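# Swing the hanging ball to topple the red pin

## Task

Use the suspended ball as a pendulum so that it strikes the red pin and either topples it or knocks it off the raised deck, while every other pin stays upright on the deck. Until a pin is down, nothing may touch it except another pin, the ball or the ball's cord, and the ball or cord count only if the robot's last contact with them happened while the ball was pulled well back from its rest point, on the side away from the pins. After the red pin is down, the ball or cord may touch upright pins as long as the robot is touching neither. The robot must never touch any pin. The stand, deck and base board form a single unattached piece: from the moment the ball is released from well back until the red pin is down, neither the robot nor anything from the bench may touch that piece. Before the red pin is down, no pin may lean far, tip or fall because that piece was jolted or tilted, or while the robot is in contact with the ball or cord, and the robot must stay off the ball and cord while any pin is being struck or leaning far and for a short time afterwards. Any breach of these rules means failure, and a result that holds only because the robot is keeping it in place does not count.

## Robot and tools

Robot: two 6-joint arms, left_arm and right_arm, each ending in a parallel gripper. Cameras are cam_high, cam_low, cam_left_wrist and cam_right_wrist, all 896x504 pixels.

Frame: every position in the results uses one scene frame. Its origin sits on the table surface halfway between the arms, +x points out across the table, +z points up, and left_arm is mounted on the +y side. The arm names do not refer to the left or right side of any image. Printed hand positions can be slightly wrong, especially with the arm stretched out.

execute_actions takes "actions", a list holding zero or one item, plus an optional "pictures" boolean.
- Empty list: no new command; returns the current state together with camera images.
- Motion: {"rows": [...], "steps": n}. rows is a list of 1 to 15 rows; steps is 4 to 15 (15 if omitted), each step lasting 1/30 s. One row is used per step and the final row repeats if there are more steps than rows. Each row is one flat list of 14 numbers covering both arms, even if only one moves: left_arm waist, shoulder, elbow, forearm roll, wrist pitch, wrist roll, opening, then the same seven for right_arm. Joint values are absolute target angles in radians, in the same form printed under Joint positions, not offsets. Opening runs from -1 (closed) to +1 (fully open).
- Wait: {"steps": n} with n up to 300 and no rows. It sends nothing and returns once n steps have elapsed since the previous result; time spent replying is included.

Stated joint ranges per arm (rad): waist -6.283..6.283, shoulder -2.059..2.094, elbow -3.927..0.192, forearm roll -6.283..6.283, wrist pitch -1.693..3.142, wrist roll -6.283..6.283. A call is rejected outright (nothing is sent) if a target exceeds a range end by more than 0.010 and also lies beyond that joint's last reported angle. Actual ends may differ from the stated ones by up to 0.010. A target past the real end is clipped there and the result prints "joint sent to its limit", possibly referring to an earlier action still running; no such line does not prove there is room left.

Motion limits: joint targets change at most 3.14 rad/s, reaching that rate after 0.16 s from standstill, and all joints of an arm are timed to arrive together. Each step the target is held within 0.623 rad of the measured angle, and if the targets would move the gripper over 70 mm from where it is measured, they are shrunk toward the current angles. Distant targets therefore need several actions.

Timing: the simulation runs while you think and write. Each action's result is captured 4 steps before it ends; those steps then play out before the next action begins. After your last row, arms keep heading for that target until they have nearly stopped (slow or blocked counts as stopped) or a step is HELD; after that only a new action moves them further. Fingers already moving keep moving.

Results: a state line left_arm: … | right_arm: … gives each gripper's end_effector_position (m), end_effector_quat_wxyz, and linear (m/s) and angular (rad/s) velocity. Joint positions and Joint velocities list, per arm, the six joints in column order (rad, rad/s) then the finger-pad gap (m, m/s; 0.084 m is fully open). grip_measured is the measured opening on the -1..1 command scale. "joint command not followed" means the clearance check altered or blocked some joint targets on some steps, with the rest of the row still applied. HELD flags steps where all or part of your row was not sent. MOTOR HOT appears from 65 °C; at 80 °C an OVER-TEMPERATURE FAULT brakes that arm until it cools. A TORQUE FAULT (contact torque at a joint's load limit) halts the arm, backs the joint off slightly, holds 10 s and drops the rest of the call. Load limits (N m): waist 45.5, shoulder 45.5, elbow 27.3, forearm roll 27.3, wrist pitch 18.2, wrist roll 18.2; held weight counts.

Gripper: fingers point along the gripper's +z axis and close along its y axis. The reported position is the point between the pads when closed, roughly 2 cm short of the fingertips; closing pushes the tips about 10 mm further along +z. To keep hold of something, command an opening clearly below grip_measured; lower means a firmer squeeze, up to roughly 24 N per pad on items up to about 6 cm wide. Fast closing can overshoot in force. Commanding the read grip_measured back still presses lightly on parts up to about 6 cm.

zoom_image: {"camera": name, "region": [x0, y0, x1, y1]} in pixels of that camera's latest full image, origin top-left, at most 504x504. Returns a sharper close-up.

finished_scene: {"scene": number of the current scene}. Irreversible; its result says whether the task succeeded and then the next scene starts. Replying without any tool call ends the run.

Avoid: arm-to-arm collisions or pressing, knocking anything off the table, touching pins, touching the loose stand/deck/base piece after release, contacting the ball or cord near the pins, jerky high-force moves, dropped objects, and long holds that heat motors. Loose objects may occasionally receive a small external push. Sensible approach: grasp the ball or cord, draw it well back from the pins along a line aimed at the red pin, open the gripper and move the arm clear, then wait and confirm with pictures before finishing.

Each tool is called after ">>>" by a JSON object that holds its "fn" and its "kwargs".

## Session

>>> {"fn": "execute_actions", "kwargs": {"actions": []}}

Scene clock: 0.00 s of 3800.00 s.
left_arm: end_effector_position=(+0.1817, +0.2269, +0.1224) grip_measured=+1.00 end_effector_quat_wxyz=(+0.485, +0.800, -0.191, -0.299) end_effector_velocity=(-0.000, -0.000, +0.000) end_effector_angular_velocity=(-0.001, +0.002, -0.001) | right_arm: end_effector_position=(+0.1524, -0.4287, +0.1586) grip_measured=+1.00 end_effector_quat_wxyz=(+0.295, +0.837, -0.448, +0.107) end_effector_velocity=(-0.000, -0.000, +0.000) end_effector_angular_velocity=(-0.001, +0.001, -0.000)
Joint positions: left_arm=[ 0.208  0.221 -0.762 -0.54   1.673  0.966  0.084] | right_arm=[ 0.284 -0.988 -0.121 -0.594  1.413  1.413  0.084]
Joint velocities: left_arm=[ 0.    -0.     0.     0.     0.002 -0.     0.   ] | right_arm=[ 0.    -0.    -0.    -0.     0.001  0.     0.   ]
Motor temperatures (°C, as the motors report them): left_arm=[36 31 31 28 34 29] | right_arm=[36 30 30 30 33 34]

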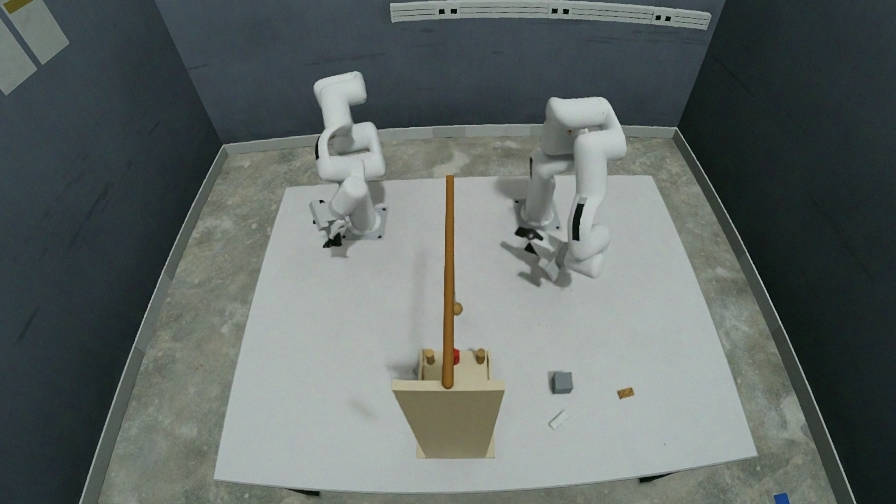

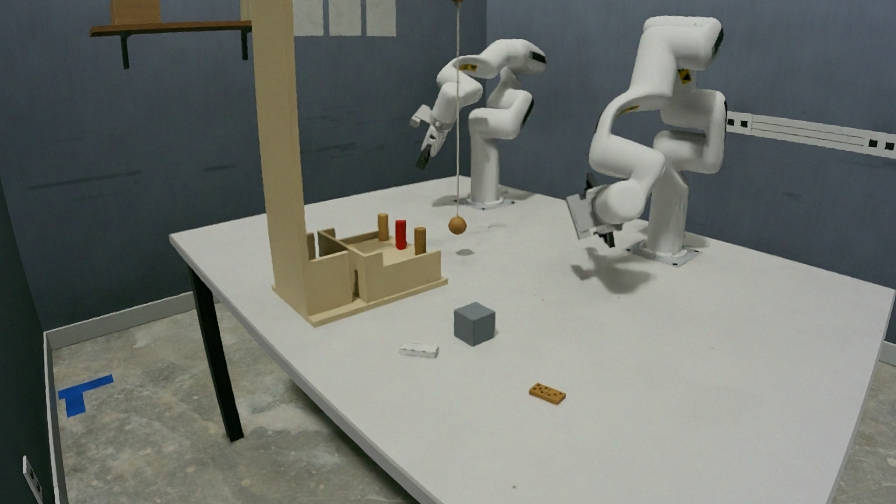

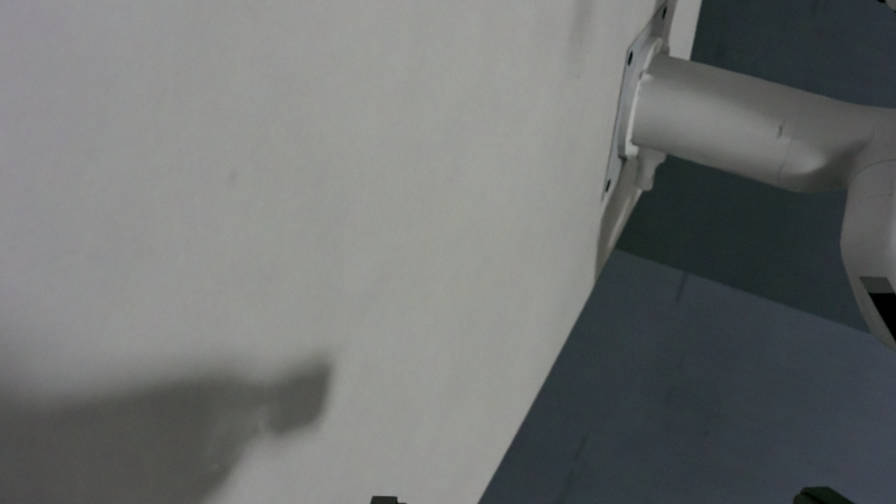

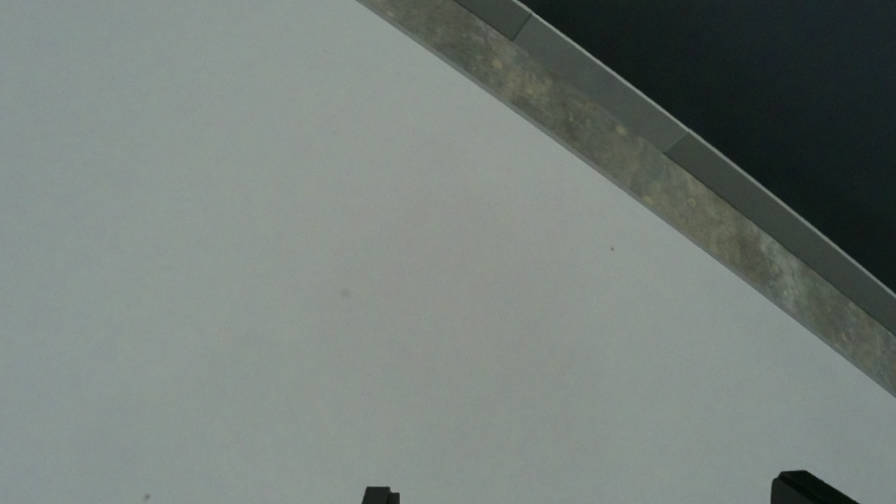

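>>> {"fn": "zoom_image", "kwargs": {"camera": "cam_high", "region": [370, 160, 540, 470]}}

>>> {"fn": "zoom_image", "kwargs": {"camera": "cam_low", "region": [240, 0, 560, 340]}}

Region (370, 160, 540, 470) of cam_high's 896x504 image, scaled by 1.626, with more detail than that image has; it fills the left 276 columns of this view, and the rest is white.

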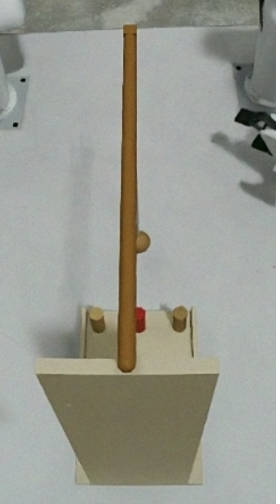

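Region (240, 0, 560, 340) of cam_low's 896x504 image, scaled by 1.482, with more detail than that image has; it fills the left 474 columns of this view, and the rest is white.

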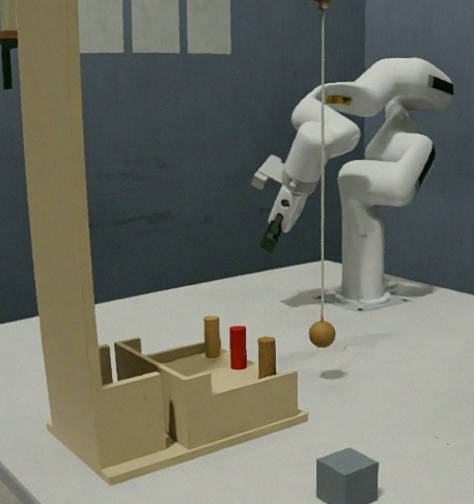

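>>> {"fn": "execute_actions", "kwargs": {"actions": [{"rows":[[-0.2,-0.594,-0.5,0,0.3,0,1,0.284,-0.988,-0.121,-0.594,1.413,1.413,1]],"steps":15}]}}

>>> {"fn": "execute_actions", "kwargs": {"actions": [{"rows":[[-0.3,-0.594,-0.3,0,0.1,0,1,0.284,-0.988,-0.121,-0.594,1.413,1.413,1]],"steps":8}]}}

>>> {"fn": "execute_actions", "kwargs": {"actions": [{"rows":[[-0.65,-0.594,-0.12,0,-0.071,0,1,0.284,-0.988,-0.121,-0.594,1.413,1.413,1]],"steps":15}]}}

>>> {"fn": "execute_actions", "kwargs": {"actions": [{"steps":15}], "pictures": true}}

Scene clock: 2.20 s of 3800.00 s.
left_arm: end_effector_position=(+0.2748, +0.2619, +0.1460) grip_measured=+1.00 end_effector_quat_wxyz=(+0.071, +0.977, -0.191, -0.067) end_effector_velocity=(+0.490, -0.022, +0.267) end_effector_angular_velocity=(+0.614, -2.551, +0.928) | right_arm: end_effector_position=(+0.1525, -0.4287, +0.1586) grip_measured=+1.00 end_effector_quat_wxyz=(+0.295, +0.837, -0.448, +0.107) end_effector_velocity=(-0.001, -0.000, +0.000) end_effector_angular_velocity=(-0.001, +0.002, -0.002)
Joint positions: left_arm=[-0.09  -0.334 -0.577 -0.146  1.065  0.377  0.084] | right_arm=[ 0.284 -0.988 -0.121 -0.594  1.413  1.413  0.084]
Joint velocities: left_arm=[-0.427 -1.024  0.312  0.564 -1.984 -1.502 -0.   ] | right_arm=[-0.001  0.    -0.     0.     0.002 -0.    -0.   ]
Motor temperatures (°C, as the motors report them): left_arm=[36 31 31 28 34 29] | right_arm=[36 30 30 30 33 34]
Steps of this call (steps 1 to 55: nothing new was sent; steps 56 to 66: the first 11 steps of this action). Readings (joint positions):
56: left_arm=[0.208 0.220 -0.762 -0.539 1.672 0.965] | right_arm=[0.284 -0.988 -0.121 -0.594 1.413 1.413]
57: left_arm=[0.202 0.212 -0.757 -0.531 1.661 0.954] | right_arm=[0.284 -0.988 -0.121 -0.594 1.413 1.413]
59: left_arm=[0.158 0.146 -0.726 -0.469 1.590 0.883] | right_arm=[0.284 -0.988 -0.121 -0.594 1.413 1.413]
63: left_arm=[-0.029 -0.180 -0.611 -0.227 1.271 0.563] | right_arm=[0.284 -0.988 -0.121 -0.594 1.413 1.413]
66: the state above

Scene clock: 2.47 s of 3800.00 s.
left_arm: end_effector_position=(+0.3880, +0.2339, +0.2488) grip_measured=+1.00 end_effector_quat_wxyz=(+0.025, +0.955, -0.125, +0.267) end_effector_velocity=(+0.236, -0.309, +0.406) end_effector_angular_velocity=(-0.613, -2.681, -0.051) | right_arm: end_effector_position=(+0.1525, -0.4287, +0.1586) grip_measured=+1.00 end_effector_quat_wxyz=(+0.295, +0.837, -0.448, +0.107) end_effector_velocity=(-0.000, -0.000, +0.000) end_effector_angular_velocity=(-0.001, +0.001, -0.001)
Joint positions: left_arm=[-0.188 -0.523 -0.491 -0.04   0.472  0.102  0.084] | right_arm=[ 0.284 -0.988 -0.121 -0.594  1.413  1.413  0.084]
Joint velocities: left_arm=[-0.709 -0.623  0.842  0.333 -2.986 -0.856  0.   ] | right_arm=[-0.     0.    -0.    -0.     0.002  0.    -0.   ]
Motor temperatures (°C, as the motors report them): left_arm=[36 31 31 28 34 29] | right_arm=[36 30 30 30 33 34]
Steps of this call (steps 1 to 4: the last 4 steps of your previous action; steps 5 to 8: the first 4 steps of this action). Readings (joint positions):
5: left_arm=[-0.143 -0.460 -0.538 -0.075 0.733 0.192] | right_arm=[0.284 -0.988 -0.121 -0.594 1.413 1.413]
6: left_arm=[-0.153 -0.481 -0.529 -0.063 0.658 0.161] | right_arm=[0.284 -0.988 -0.121 -0.594 1.413 1.413]
8: the state above

Scene clock: 2.97 s of 3800.00 s.
left_arm: end_effector_position=(+0.2847, +0.0779, +0.1988) grip_measured=+1.00 end_effector_quat_wxyz=(+0.119, +0.878, -0.293, +0.359) end_effector_velocity=(-0.086, -0.065, -0.039) end_effector_angular_velocity=(-0.008, -0.000, -0.252) | right_arm: end_effector_position=(+0.1525, -0.4287, +0.1586) grip_measured=+1.00 end_effector_quat_wxyz=(+0.295, +0.837, -0.448, +0.107) end_effector_velocity=(+0.000, +0.000, +0.000) end_effector_angular_velocity=(-0.000, -0.000, +0.000)
Joint positions: left_arm=[-0.641 -0.592 -0.122  0.001 -0.063  0.     0.084] | right_arm=[ 0.284 -0.988 -0.121 -0.594  1.413  1.413  0.084]
Joint velocities: left_arm=[-0.259 -0.005  0.147 -0.002 -0.147 -0.007  0.   ] | right_arm=[ 0.  0. -0. -0.  0.  0. -0.]
Motor temperatures (°C, as the motors report them): left_arm=[36 31 31 28 34 29] | right_arm=[36 30 31 30 33 34]
Steps of this call (steps 1 to 4: the last 4 steps of your previous action; steps 5 to 15: the first 11 steps of this action). Readings (joint positions):
5: left_arm=[-0.294 -0.587 -0.308 -0.003 0.132 0.009] | right_arm=[0.284 -0.988 -0.121 -0.594 1.413 1.413]
6: left_arm=[-0.308 -0.589 -0.293 -0.003 0.110 0.006] | right_arm=[0.284 -0.988 -0.121 -0.594 1.413 1.413]
8: left_arm=[-0.378 -0.589 -0.259 -0.003 0.068 0.005] | right_arm=[0.284 -0.988 -0.121 -0.594 1.413 1.413]
12: left_arm=[-0.558 -0.591 -0.166 -0.001 -0.022 0.002] | right_arm=[0.284 -0.988 -0.121 -0.594 1.413 1.413]
15: the state above

Scene clock: 3.47 s of 3800.00 s.
left_arm: end_effector_position=(+0.2831, +0.0748, +0.2005) grip_measured=+1.00 end_effector_quat_wxyz=(+0.122, +0.875, -0.295, +0.362) end_effector_velocity=(-0.001, -0.000, -0.001) end_effector_angular_velocity=(+0.001, +0.001, -0.003) | right_arm: end_effector_position=(+0.1525, -0.4287, +0.1586) grip_measured=+1.00 end_effector_quat_wxyz=(+0.295, +0.837, -0.448, +0.107) end_effector_velocity=(+0.001, +0.000, -0.000) end_effector_angular_velocity=(+0.001, -0.002, +0.002)
Joint positions: left_arm=[-0.65  -0.594 -0.12  -0.    -0.071  0.     0.084] | right_arm=[ 0.284 -0.988 -0.121 -0.594  1.413  1.413  0.084]
Joint velocities: left_arm=[-0.002 -0.     0.002  0.     0.     0.001 -0.   ] | right_arm=[ 0.001 -0.     0.     0.    -0.002 -0.    -0.   ]
Motor temperatures (°C, as the motors report them): left_arm=[36 31 31 28 34 29] | right_arm=[36 30 31 30 33 34]
Kept back: nothing.
Steps of this call (steps 1 to 4: the last 4 steps of your previous action; steps 5 to 15: the robot went on to your last target). Readings (joint positions):
1: left_arm=[-0.646 -0.593 -0.120 0.000 -0.066 0.000] | right_arm=[0.284 -0.988 -0.121 -0.594 1.413 1.413]
2: left_arm=[-0.648 -0.593 -0.120 0.000 -0.069 0.000] | right_arm=[0.284 -0.988 -0.121 -0.594 1.413 1.413]
4: left_arm=[-0.648 -0.594 -0.122 -0.000 -0.070 0.000] | right_arm=[0.284 -0.988 -0.121 -0.594 1.413 1.413]
8: left_arm=[-0.649 -0.594 -0.121 -0.000 -0.071 0.000] | right_arm=[0.284 -0.988 -0.121 -0.594 1.413 1.413]
15: the state above
All arms were judged still, so your last target was given up. Only a new action makes them travel on or press farther. Fingers that are still opening or closing keep moving.

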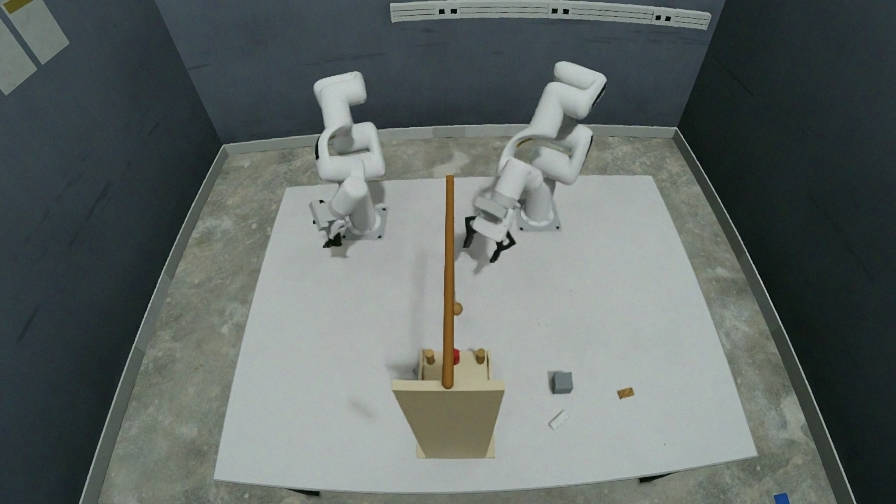

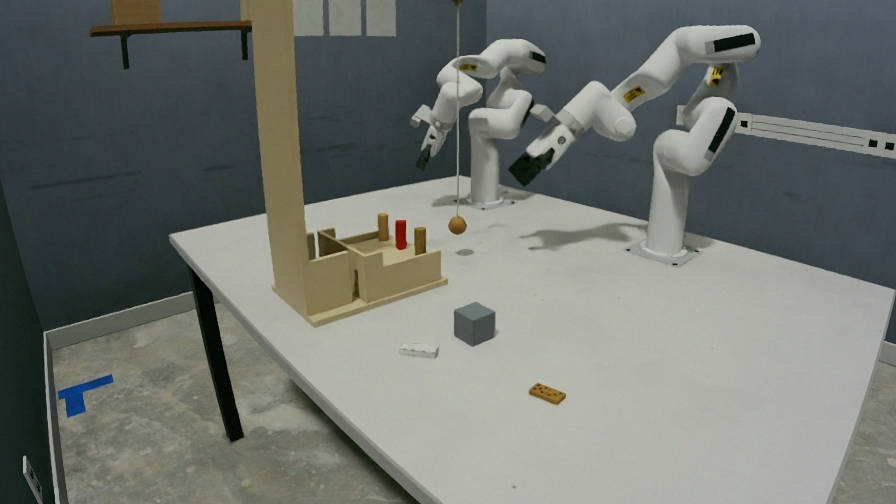

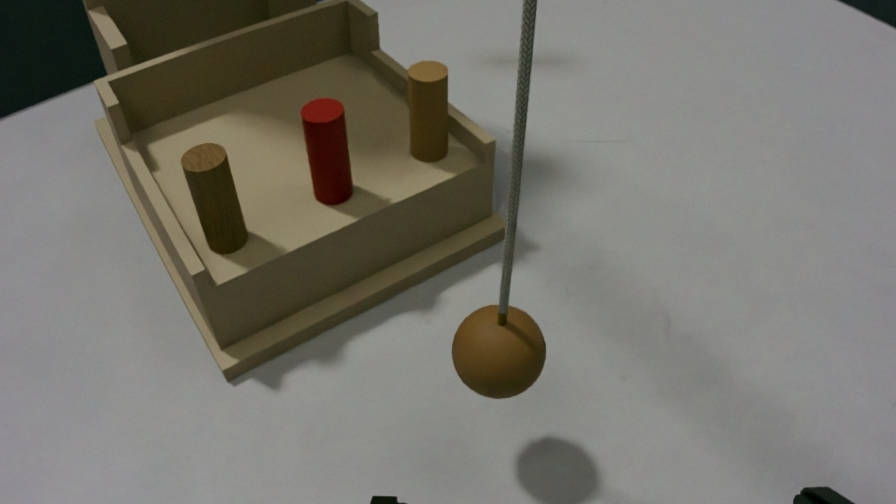

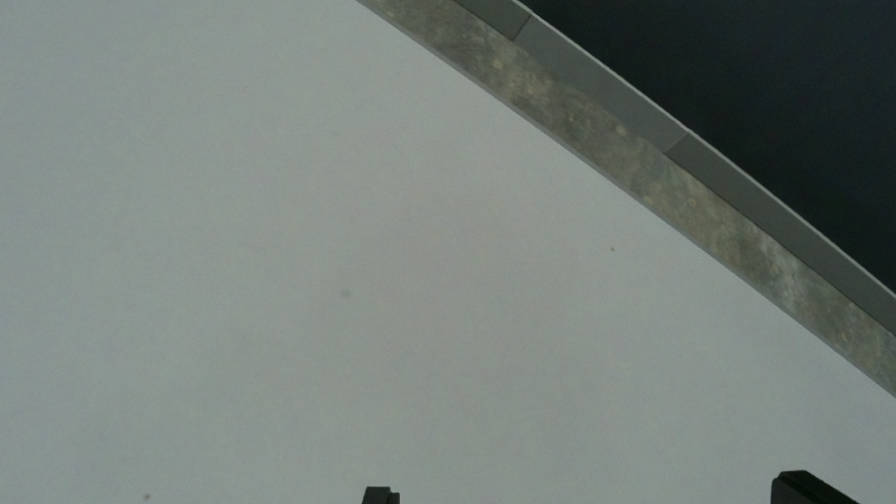

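>>> {"fn": "execute_actions", "kwargs": {"actions": [{"rows":[[-0.637,0.183,-0.317,0,-0.826,0,1,0.284,-0.988,-0.121,-0.594,1.413,1.413,1]],"steps":15}]}}

>>> {"fn": "execute_actions", "kwargs": {"actions": [{"steps":12}], "pictures": true}}

Scene clock: 4.20 s of 3800.00 s.
left_arm: end_effector_position=(+0.3434, +0.0354, +0.1398) grip_measured=+1.00 end_effector_quat_wxyz=(+0.142, +0.848, -0.281, +0.427) end_effector_velocity=(+0.042, -0.016, -0.342) end_effector_angular_velocity=(-0.077, -0.104, +0.025) | right_arm: end_effector_position=(+0.1525, -0.4287, +0.1586) grip_measured=+1.00 end_effector_quat_wxyz=(+0.295, +0.837, -0.448, +0.107) end_effector_velocity=(-0.000, -0.000, +0.000) end_effector_angular_velocity=(-0.000, +0.000, +0.000)
Joint positions: left_arm=[-0.639  0.078 -0.292 -0.    -0.719 -0.     0.084] | right_arm=[ 0.284 -0.988 -0.121 -0.594  1.413  1.413  0.084]
Joint velocities: left_arm=[ 0.026  1.889 -0.33   0.001 -1.689  0.    -0.   ] | right_arm=[ 0.001 -0.     0.    -0.     0.001  0.    -0.   ]
Motor temperatures (°C, as the motors report them): left_arm=[36 31 31 28 34 29] | right_arm=[36 30 31 30 33 34]
Steps of this call (steps 1 to 11: nothing new was sent; steps 12 to 22: the first 11 steps of this action). Readings (joint positions):
12: left_arm=[-0.650 -0.593 -0.120 0.000 -0.072 -0.000] | right_arm=[0.284 -0.988 -0.121 -0.594 1.413 1.413]
13: left_arm=[-0.650 -0.585 -0.123 0.000 -0.082 -0.000] | right_arm=[0.284 -0.988 -0.121 -0.594 1.413 1.413]
15: left_arm=[-0.648 -0.517 -0.145 0.000 -0.154 -0.000] | right_arm=[0.284 -0.988 -0.121 -0.594 1.413 1.413]
19: left_arm=[-0.642 -0.174 -0.243 -0.000 -0.490 0.000] | right_arm=[0.284 -0.988 -0.121 -0.594 1.413 1.413]
22: the state above

Scene clock: 4.60 s of 3800.00 s.
left_arm: end_effector_position=(+0.3481, +0.0328, +0.1269) grip_measured=+1.00 end_effector_quat_wxyz=(+0.145, +0.842, -0.278, +0.439) end_effector_velocity=(-0.002, +0.001, -0.006) end_effector_angular_velocity=(+0.008, +0.011, +0.001) | right_arm: end_effector_position=(+0.1525, -0.4287, +0.1586) grip_measured=+1.00 end_effector_quat_wxyz=(+0.295, +0.837, -0.448, +0.107) end_effector_velocity=(+0.000, +0.000, -0.000) end_effector_angular_velocity=(+0.000, -0.000, +0.001)
Joint positions: left_arm=[-0.637  0.181 -0.317  0.    -0.826  0.     0.084] | right_arm=[ 0.284 -0.988 -0.121 -0.594  1.413  1.413  0.084]
Joint velocities: left_arm=[-0.     0.012  0.001 -0.001  0.    -0.    -0.   ] | right_arm=[ 0.     0.     0.    -0.    -0.001 -0.     0.   ]
Motor temperatures (°C, as the motors report them): left_arm=[36 31 31 28 34 29] | right_arm=[36 30 31 30 33 34]
Kept back: nothing.
Steps of this call (steps 1 to 4: the last 4 steps of your previous action; steps 5 to 12: the robot went on to your last target). Readings (joint positions):
1: left_arm=[-0.638 0.131 -0.301 -0.000 -0.767 -0.000] | right_arm=[0.284 -0.988 -0.121 -0.594 1.413 1.413]
2: left_arm=[-0.638 0.163 -0.307 -0.000 -0.795 -0.000] | right_arm=[0.284 -0.988 -0.121 -0.594 1.413 1.413]
4: left_arm=[-0.637 0.180 -0.312 0.000 -0.818 -0.000] | right_arm=[0.284 -0.988 -0.121 -0.594 1.413 1.413]
8: left_arm=[-0.637 0.180 -0.317 0.000 -0.825 0.000] | right_arm=[0.284 -0.988 -0.121 -0.594 1.413 1.413]
12: the state above

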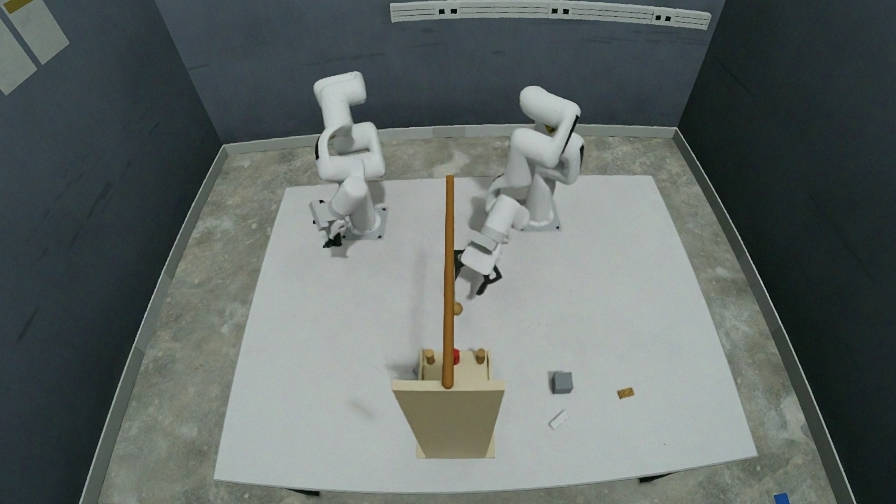

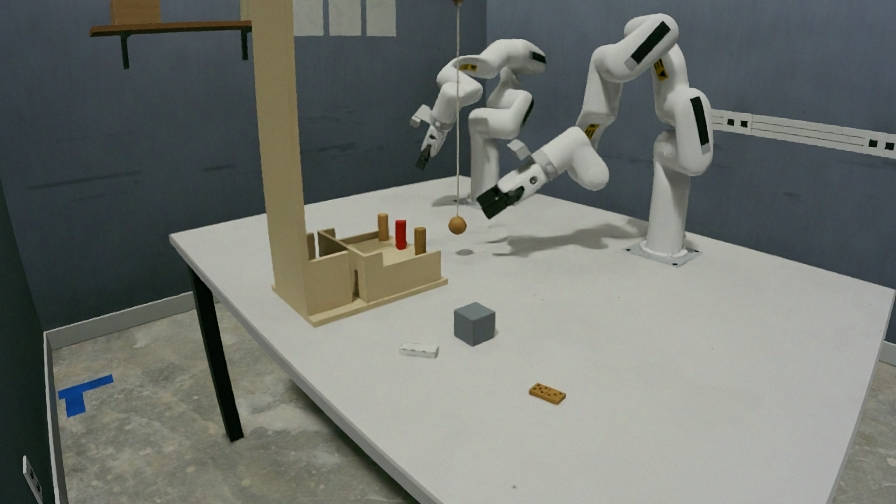

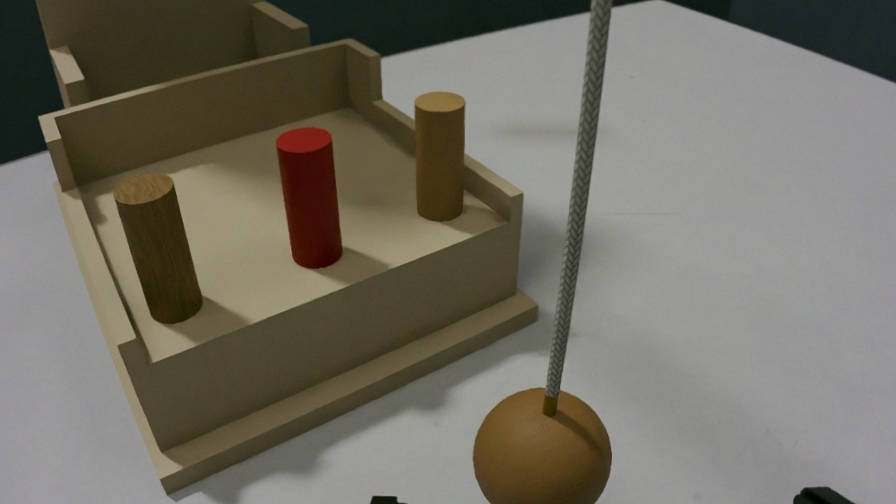

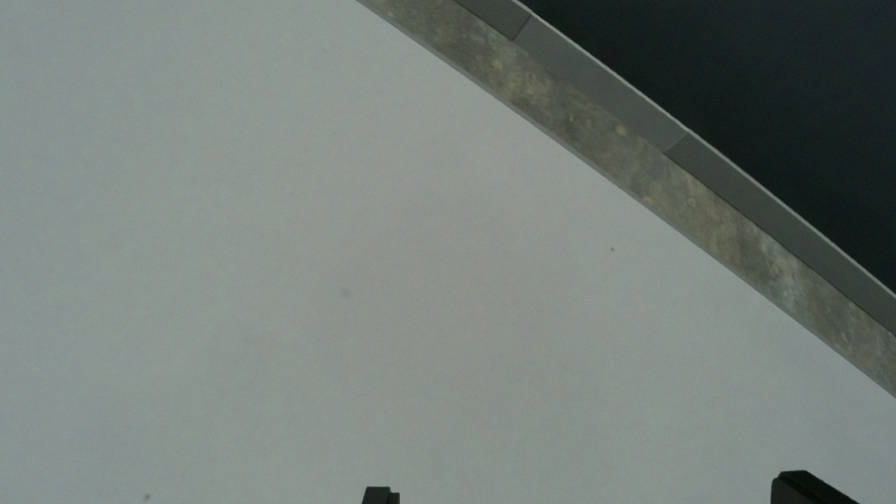

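>>> {"fn": "execute_actions", "kwargs": {"actions": [{"rows":[[-0.637,0.22,-0.35,0,-0.83,0,1,0.284,-0.988,-0.121,-0.594,1.413,1.413,1],[-0.637,0.26,-0.385,0,-0.835,0,1,0.284,-0.988,-0.121,-0.594,1.413,1.413,1],[-0.637,0.30,-0.42,0,-0.84,0,1,0.284,-0.988,-0.121,-0.594,1.413,1.413,1],[-0.637,0.34,-0.455,0,-0.84,0,1,0.284,-0.988,-0.121,-0.594,1.413,1.413,1],[-0.637,0.38,-0.49,0,-0.84,0,1,0.284,-0.988,-0.121,-0.594,1.413,1.413,1],[-0.637,0.415,-0.527,0,-0.844,0,1,0.284,-0.988,-0.121,-0.594,1.413,1.413,1],[-0.637,0.45,-0.565,0,-0.844,0,1,0.284,-0.988,-0.121,-0.594,1.413,1.413,1],[-0.636,0.482,-0.598,0,-0.844,0,1,0.284,-0.988,-0.121,-0.594,1.413,1.413,1]],"steps":15}]}}

>>> {"fn": "execute_actions", "kwargs": {"actions": [{"steps":8}], "pictures": true}}

>>> {"fn": "zoom_image", "kwargs": {"camera": "cam_low", "region": [380, 140, 580, 280]}}

>>> {"fn": "zoom_image", "kwargs": {"camera": "cam_high", "region": [400, 240, 540, 380]}}

Scene clock: 5.87 s of 3800.00 s.
left_arm: end_effector_position=(+0.4013, -0.0062, +0.0821) grip_measured=+1.00 end_effector_quat_wxyz=(+0.144, +0.843, -0.278, +0.437) end_effector_velocity=(+0.060, -0.038, -0.056) end_effector_angular_velocity=(-0.001, -0.001, +0.009) | right_arm: end_effector_position=(+0.1525, -0.4287, +0.1586) grip_measured=+1.00 end_effector_quat_wxyz=(+0.295, +0.837, -0.448, +0.107) end_effector_velocity=(-0.000, +0.000, -0.000) end_effector_angular_velocity=(+0.000, +0.001, +0.000)
Joint positions: left_arm=[-0.636  0.472 -0.587 -0.    -0.843  0.     0.084] | right_arm=[ 0.284 -0.988 -0.121 -0.594  1.413  1.413  0.084]
Joint velocities: left_arm=[ 0.008  0.316 -0.311 -0.001 -0.007 -0.     0.   ] | right_arm=[ 0.  0.  0.  0.  0. -0.  0.]
Motor temperatures (°C, as the motors report them): left_arm=[36 31 31 28 34 29] | right_arm=[36 30 31 30 33 34]
Steps of this call (steps 1 to 27: the robot went on to your last target; steps 28 to 38: the first 11 steps of this action). Readings (joint positions):
28: left_arm=[-0.637 0.184 -0.318 0.000 -0.826 -0.000] | right_arm=[0.284 -0.988 -0.121 -0.594 1.413 1.413]
29: left_arm=[-0.637 0.192 -0.325 0.000 -0.828 -0.000] | right_arm=[0.284 -0.988 -0.121 -0.594 1.413 1.413]
31: left_arm=[-0.637 0.243 -0.370 0.000 -0.834 -0.000] | right_arm=[0.284 -0.988 -0.121 -0.594 1.413 1.413]
35: left_arm=[-0.637 0.391 -0.505 -0.000 -0.841 -0.000] | right_arm=[0.284 -0.988 -0.121 -0.594 1.413 1.413]
38: the state above

Scene clock: 6.13 s of 3800.00 s.
left_arm: end_effector_position=(+0.4035, -0.0076, +0.0815) grip_measured=+1.00 end_effector_quat_wxyz=(+0.145, +0.842, -0.278, +0.439) end_effector_velocity=(+0.001, -0.000, -0.001) end_effector_angular_velocity=(+0.001, +0.001, +0.000) | right_arm: end_effector_position=(+0.1525, -0.4287, +0.1586) grip_measured=+1.00 end_effector_quat_wxyz=(+0.295, +0.837, -0.448, +0.107) end_effector_velocity=(-0.000, -0.000, +0.000) end_effector_angular_velocity=(-0.001, +0.001, -0.001)
Joint positions: left_arm=[-0.636  0.481 -0.597  0.    -0.844  0.     0.084] | right_arm=[ 0.284 -0.988 -0.121 -0.594  1.413  1.413  0.084]
Joint velocities: left_arm=[-0.     0.005 -0.004 -0.001  0.001  0.001 -0.   ] | right_arm=[-0.     0.    -0.    -0.     0.002 -0.    -0.   ]
Motor temperatures (°C, as the motors report them): left_arm=[36 31 31 28 34 29] | right_arm=[36 30 31 30 33 34]
Kept back: nothing.
Steps of this call (steps 1 to 4: the last 4 steps of your previous action; steps 5 to 8: the robot went on to your last target). Readings (joint positions):
1: left_arm=[-0.636 0.479 -0.594 -0.000 -0.843 -0.000] | right_arm=[0.284 -0.988 -0.121 -0.594 1.413 1.413]
2: left_arm=[-0.636 0.481 -0.596 -0.000 -0.843 -0.000] | right_arm=[0.284 -0.988 -0.121 -0.594 1.413 1.413]
4: left_arm=[-0.636 0.481 -0.596 0.000 -0.844 -0.000] | right_arm=[0.284 -0.988 -0.121 -0.594 1.413 1.413]
8: the state above

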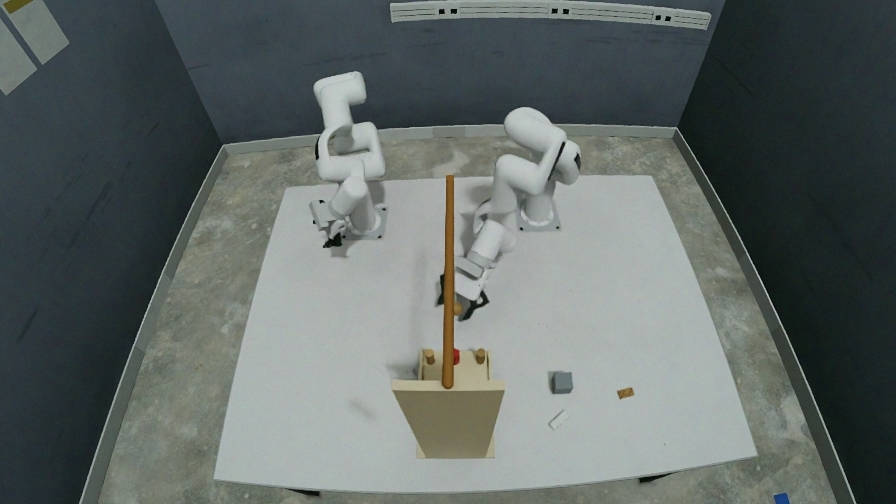

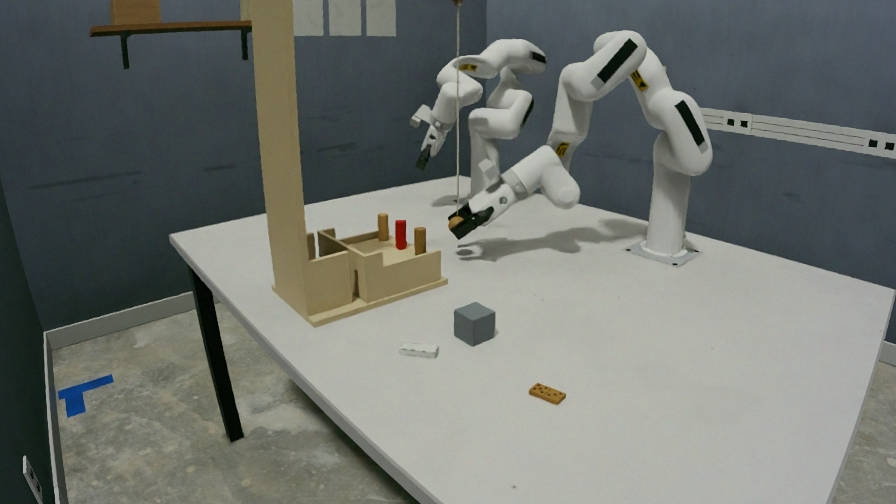

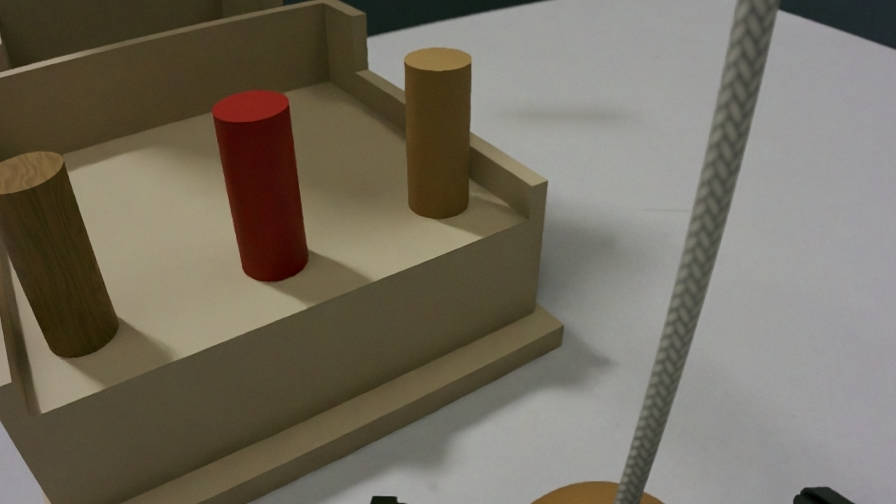

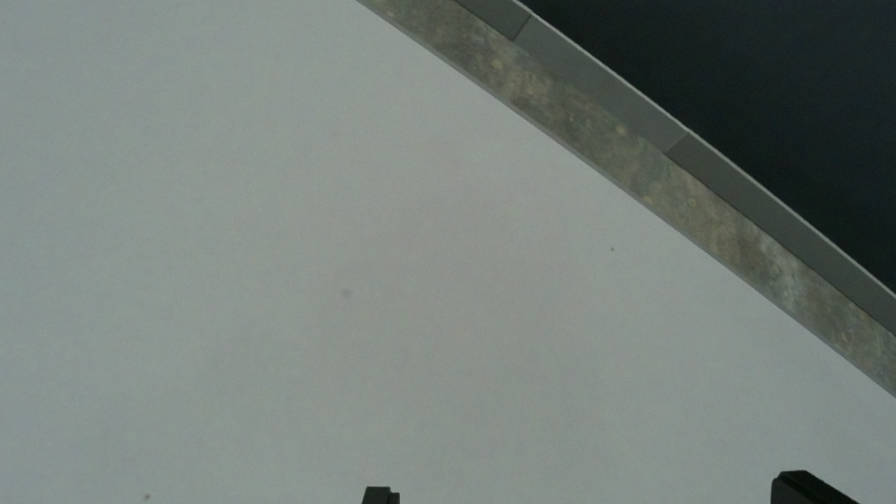

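Region (380, 140, 580, 280) of cam_low's 896x504 image, scaled by 2.520, with more detail than that image has; it fills the top 353 rows of this view, and the rest is white.

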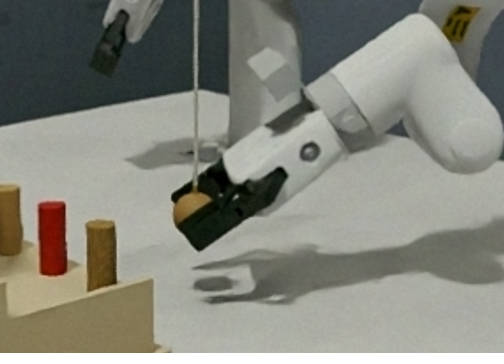

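Region (400, 240, 540, 380) of cam_high's 896x504 image, scaled by 3.600, with more detail than that image has.

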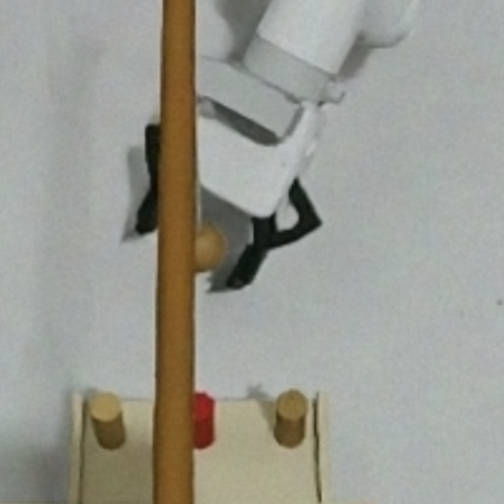

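>>> {"fn": "execute_actions", "kwargs": {"actions": [{"rows":[[-0.636,0.482,-0.598,0,-0.844,0,0.5,0.284,-0.988,-0.121,-0.594,1.413,1.413,1],[-0.636,0.482,-0.598,0,-0.844,0,0.3,0.284,-0.988,-0.121,-0.594,1.413,1.413,1],[-0.636,0.482,-0.598,0,-0.844,0,0.1,0.284,-0.988,-0.121,-0.594,1.413,1.413,1],[-0.636,0.482,-0.598,0,-0.844,0,-0.2,0.284,-0.988,-0.121,-0.594,1.413,1.413,1]],"steps":15}]}}

>>> {"fn": "execute_actions", "kwargs": {"actions": [{"steps":8}]}}

Scene clock: 7.77 s of 3800.00 s.
left_arm: end_effector_position=(+0.4037, -0.0077, +0.0811) grip_measured=-0.05 end_effector_quat_wxyz=(+0.145, +0.842, -0.278, +0.439) end_effector_velocity=(+0.000, +0.000, +0.000) end_effector_angular_velocity=(-0.001, -0.001, +0.001) | right_arm: end_effector_position=(+0.1525, -0.4287, +0.1586) grip_measured=+1.00 end_effector_quat_wxyz=(+0.295, +0.837, -0.448, +0.107) end_effector_velocity=(-0.000, -0.000, -0.000) end_effector_angular_velocity=(+0.000, +0.001, -0.001)
Joint positions: left_arm=[-0.636  0.482 -0.598 -0.    -0.844  0.     0.042] | right_arm=[ 0.284 -0.988 -0.121 -0.594  1.413  1.413  0.084]
Joint velocities: left_arm=[-0.    -0.001  0.001 -0.001 -0.001 -0.     0.   ] | right_arm=[-0.     0.001 -0.     0.    -0.     0.    -0.   ]
Motor temperatures (°C, as the motors report them): left_arm=[36 31 31 28 34 29] | right_arm=[36 30 32 30 33 34]
Steps of this call (steps 1 to 30: the robot went on to your last target; steps 31 to 38: nothing new was sent; steps 39 to 49: the first 11 steps of this action). Readings (joint positions):
39: left_arm=[-0.636 0.482 -0.598 0.000 -0.844 -0.000] | right_arm=[0.284 -0.988 -0.121 -0.594 1.413 1.413]
40: left_arm=[-0.636 0.482 -0.598 0.000 -0.844 0.000] | right_arm=[0.284 -0.988 -0.121 -0.594 1.413 1.413]
42: left_arm=[-0.636 0.482 -0.598 -0.000 -0.844 -0.000] | right_arm=[0.284 -0.988 -0.121 -0.594 1.413 1.413]
46: left_arm=[-0.636 0.482 -0.598 0.000 -0.844 0.000] | right_arm=[0.284 -0.988 -0.121 -0.594 1.413 1.413]
49: the state above

Scene clock: 8.03 s of 3800.00 s.
left_arm: end_effector_position=(+0.4037, -0.0077, +0.0811) grip_measured=-0.05 end_effector_quat_wxyz=(+0.145, +0.842, -0.278, +0.439) end_effector_velocity=(-0.000, +0.000, -0.001) end_effector_angular_velocity=(+0.001, +0.001, -0.000) | right_arm: end_effector_position=(+0.1525, -0.4287, +0.1586) grip_measured=+1.00 end_effector_quat_wxyz=(+0.295, +0.837, -0.448, +0.107) end_effector_velocity=(-0.000, -0.000, +0.000) end_effector_angular_velocity=(-0.001, +0.002, -0.001)
Joint positions: left_arm=[-0.636  0.482 -0.598 -0.    -0.844  0.     0.042] | right_arm=[ 0.284 -0.988 -0.121 -0.594  1.413  1.413  0.084]
Joint velocities: left_arm=[-0.     0.001 -0.     0.     0.    -0.     0.   ] | right_arm=[-0.     0.     0.    -0.     0.002 -0.    -0.   ]
Motor temperatures (°C, as the motors report them): left_arm=[36 31 31 28 34 29] | right_arm=[36 30 32 30 33 34]
Kept back: nothing.
Steps of this call (steps 1 to 4: the last 4 steps of your previous action; steps 5 to 8: the robot went on to your last target). Readings (joint positions):
1: left_arm=[-0.636 0.482 -0.598 -0.000 -0.844 0.000] | right_arm=[0.284 -0.988 -0.121 -0.594 1.413 1.413]
2: left_arm=[-0.636 0.482 -0.598 -0.000 -0.844 0.000] | right_arm=[0.284 -0.988 -0.121 -0.594 1.413 1.413]
4: left_arm=[-0.636 0.482 -0.598 -0.000 -0.844 -0.000] | right_arm=[0.284 -0.988 -0.121 -0.594 1.413 1.413]
8: the state above

Grasped (42 mm). Pull back gradually.

>>> {"fn": "execute_actions", "kwargs": {"actions": [{"rows":[[-0.67,0.472,-0.585,-0.05,-0.846,0,-0.2,0.284,-0.988,-0.121,-0.594,1.413,1.413,1],[-0.705,0.463,-0.57,-0.1,-0.848,0,-0.2,0.284,-0.988,-0.121,-0.594,1.413,1.413,1],[-0.74,0.454,-0.556,-0.155,-0.85,0,-0.2,0.284,-0.988,-0.121,-0.594,1.413,1.413,1],[-0.775,0.446,-0.542,-0.21,-0.852,0,-0.2,0.284,-0.988,-0.121,-0.594,1.413,1.413,1],[-0.81,0.438,-0.529,-0.26,-0.854,0,-0.2,0.284,-0.988,-0.121,-0.594,1.413,1.413,1],[-0.845,0.43,-0.516,-0.31,-0.856,0.005,-0.2,0.284,-0.988,-0.121,-0.594,1.413,1.413,1],[-0.88,0.422,-0.503,-0.36,-0.858,0.01,-0.2,0.284,-0.988,-0.121,-0.594,1.413,1.413,1],[-0.913,0.414,-0.491,-0.41,-0.86,0.012,-0.2,0.284,-0.988,-0.121,-0.594,1.413,1.413,1],[-0.946,0.407,-0.48,-0.465,-0.862,0.015,-0.2,0.284,-0.988,-0.121,-0.594,1.413,1.413,1],[-0.979,0.4,-0.471,-0.515,-0.864,0.018,-0.2,0.284,-0.988,-0.121,-0.594,1.413,1.413,1]],"steps":10}]}}

>>> {"fn": "execute_actions", "kwargs": {"actions": [{"rows":[[-1.01,0.395,-0.465,-0.565,-0.867,0.025,-0.2,0.284,-0.988,-0.121,-0.594,1.413,1.413,1],[-1.04,0.39,-0.46,-0.615,-0.87,0.03,-0.2,0.284,-0.988,-0.121,-0.594,1.413,1.413,1],[-1.07,0.385,-0.456,-0.665,-0.874,0.04,-0.2,0.284,-0.988,-0.121,-0.594,1.413,1.413,1],[-1.1,0.38,-0.452,-0.715,-0.878,0.05,-0.2,0.284,-0.988,-0.121,-0.594,1.413,1.413,1],[-1.13,0.375,-0.45,-0.765,-0.882,0.055,-0.2,0.284,-0.988,-0.121,-0.594,1.413,1.413,1],[-1.16,0.37,-0.449,-0.815,-0.886,0.065,-0.2,0.284,-0.988,-0.121,-0.594,1.413,1.413,1],[-1.19,0.366,-0.449,-0.865,-0.89,0.075,-0.2,0.284,-0.988,-0.121,-0.594,1.413,1.413,1],[-1.22,0.362,-0.45,-0.915,-0.895,0.085,-0.2,0.284,-0.988,-0.121,-0.594,1.413,1.413,1],[-1.25,0.359,-0.451,-0.965,-0.9,0.09,-0.2,0.284,-0.988,-0.121,-0.594,1.413,1.413,1],[-1.276,0.356,-0.452,-1.016,-0.905,0.1,-0.2,0.284,-0.988,-0.121,-0.594,1.413,1.413,1]],"steps":15}], "pictures": true}}

Scene clock: 8.87 s of 3800.00 s.
left_arm: end_effector_position=(+0.3809, -0.0144, +0.0820) grip_measured=-0.05 end_effector_quat_wxyz=(+0.139, +0.853, -0.252, +0.436) end_effector_velocity=(-0.224, -0.047, -0.006) end_effector_angular_velocity=(-0.033, +0.165, +0.446) | right_arm: end_effector_position=(+0.1525, -0.4287, +0.1586) grip_measured=+1.00 end_effector_quat_wxyz=(+0.295, +0.837, -0.448, +0.107) end_effector_velocity=(-0.000, -0.000, -0.000) end_effector_angular_velocity=(-0.000, +0.001, -0.000)
Joint positions: left_arm=[-0.745  0.453 -0.555 -0.164 -0.85   0.     0.042] | right_arm=[ 0.284 -0.988 -0.121 -0.594  1.413  1.413  0.084]
Joint velocities: left_arm=[-1.001 -0.237  0.392 -1.454 -0.057  0.002  0.   ] | right_arm=[-0.     0.     0.     0.     0.001 -0.     0.   ]
Motor temperatures (°C, as the motors report them): left_arm=[36 31 31 28 34 29] | right_arm=[36 30 32 30 33 34]
Steps of this call (steps 1 to 15: the robot went on to your last target; steps 16 to 19: nothing new was sent; steps 20 to 25: the first 6 steps of this action). Readings (joint positions):
20: left_arm=[-0.637 0.482 -0.598 -0.001 -0.844 0.000] | right_arm=[0.284 -0.988 -0.121 -0.594 1.413 1.413]
21: left_arm=[-0.642 0.480 -0.596 -0.011 -0.844 -0.000] | right_arm=[0.284 -0.988 -0.121 -0.594 1.413 1.413]
23: left_arm=[-0.683 0.469 -0.579 -0.073 -0.847 -0.000] | right_arm=[0.284 -0.988 -0.121 -0.594 1.413 1.413]
25: the state above

Scene clock: 9.37 s of 3800.00 s.
left_arm: end_effector_position=(+0.2887, -0.0060, +0.0946) grip_measured=-0.05 end_effector_quat_wxyz=(+0.081, +0.875, -0.157, +0.450) end_effector_velocity=(-0.149, +0.046, +0.042) end_effector_angular_velocity=(+0.020, -0.090, +0.459) | right_arm: end_effector_position=(+0.1525, -0.4287, +0.1586) grip_measured=+1.00 end_effector_quat_wxyz=(+0.295, +0.837, -0.448, +0.107) end_effector_velocity=(+0.000, +0.000, -0.000) end_effector_angular_velocity=(+0.000, -0.001, +0.001)
Joint positions: left_arm=[-1.221  0.363 -0.45  -0.917 -0.895  0.083  0.042] | right_arm=[ 0.284 -0.988 -0.121 -0.594  1.413  1.413  0.084]
Joint velocities: left_arm=[-0.834 -0.09   0.    -1.429 -0.114  0.238  0.   ] | right_arm=[ 0.     0.001  0.    -0.    -0.002  0.     0.   ]
Motor temperatures (°C, as the motors report them): left_arm=[36 31 31 28 34 29] | right_arm=[36 30 32 30 33 34]
Steps of this call (steps 1 to 4: the last 4 steps of your previous action; steps 5 to 15: the first 11 steps of this action). Readings (joint positions):
5: left_arm=[-0.915 0.412 -0.494 -0.415 -0.863 0.012] | right_arm=[0.284 -0.988 -0.121 -0.594 1.413 1.413]
6: left_arm=[-0.948 0.405 -0.485 -0.466 -0.866 0.016] | right_arm=[0.284 -0.988 -0.121 -0.594 1.413 1.413]
8: left_arm=[-1.011 0.393 -0.470 -0.567 -0.872 0.026] | right_arm=[0.284 -0.988 -0.121 -0.594 1.413 1.413]
12: left_arm=[-1.131 0.374 -0.453 -0.768 -0.884 0.058] | right_arm=[0.284 -0.988 -0.121 -0.594 1.413 1.413]
15: the state above

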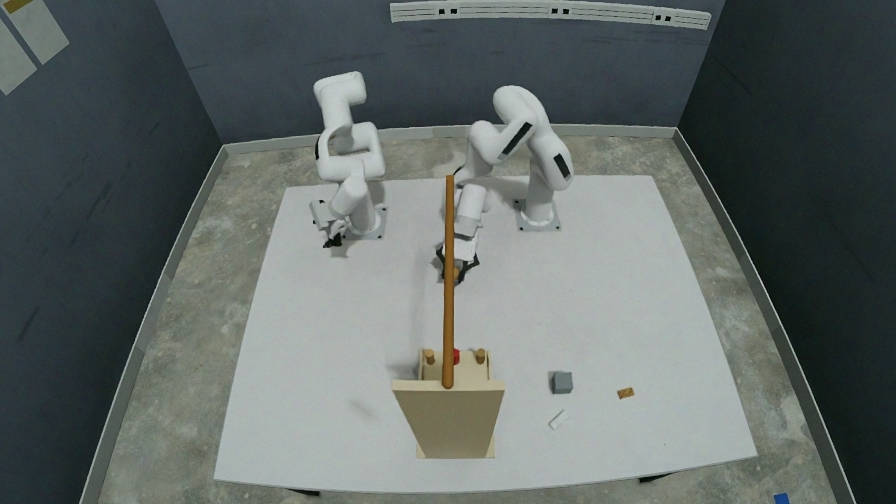

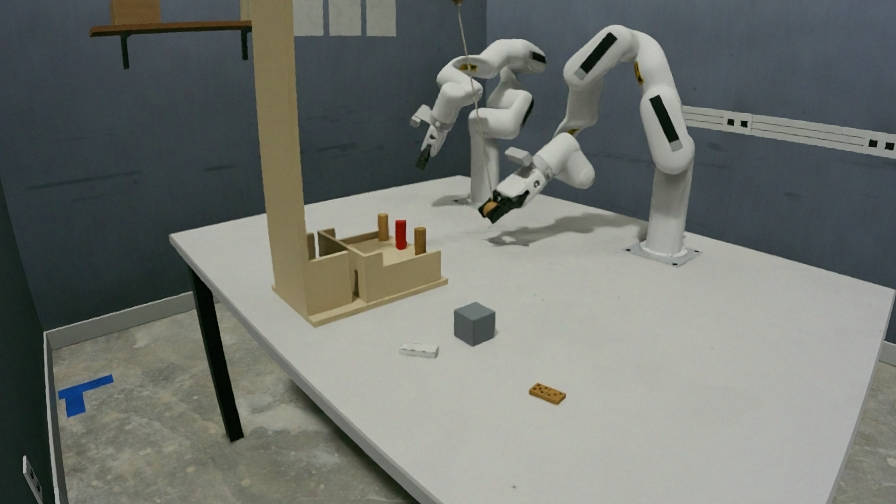

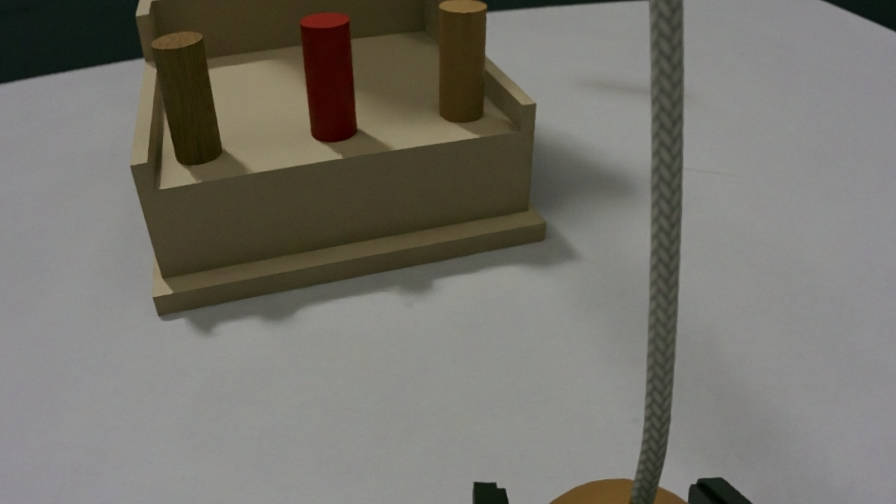

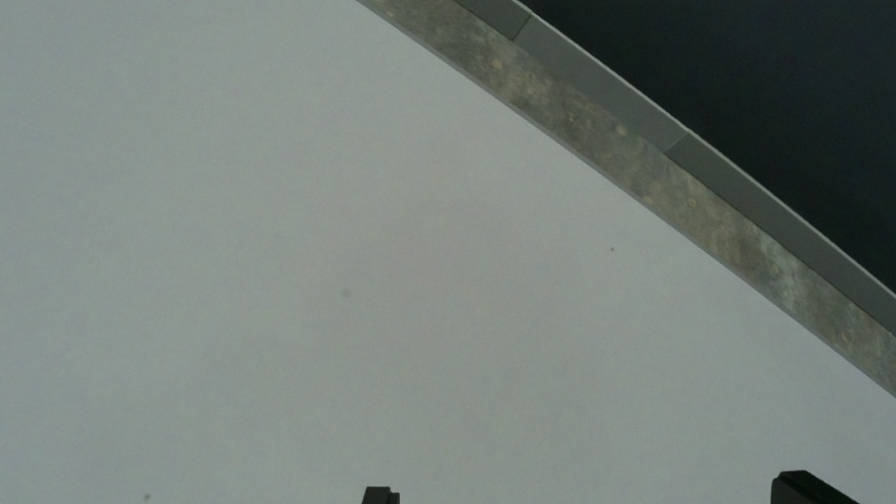

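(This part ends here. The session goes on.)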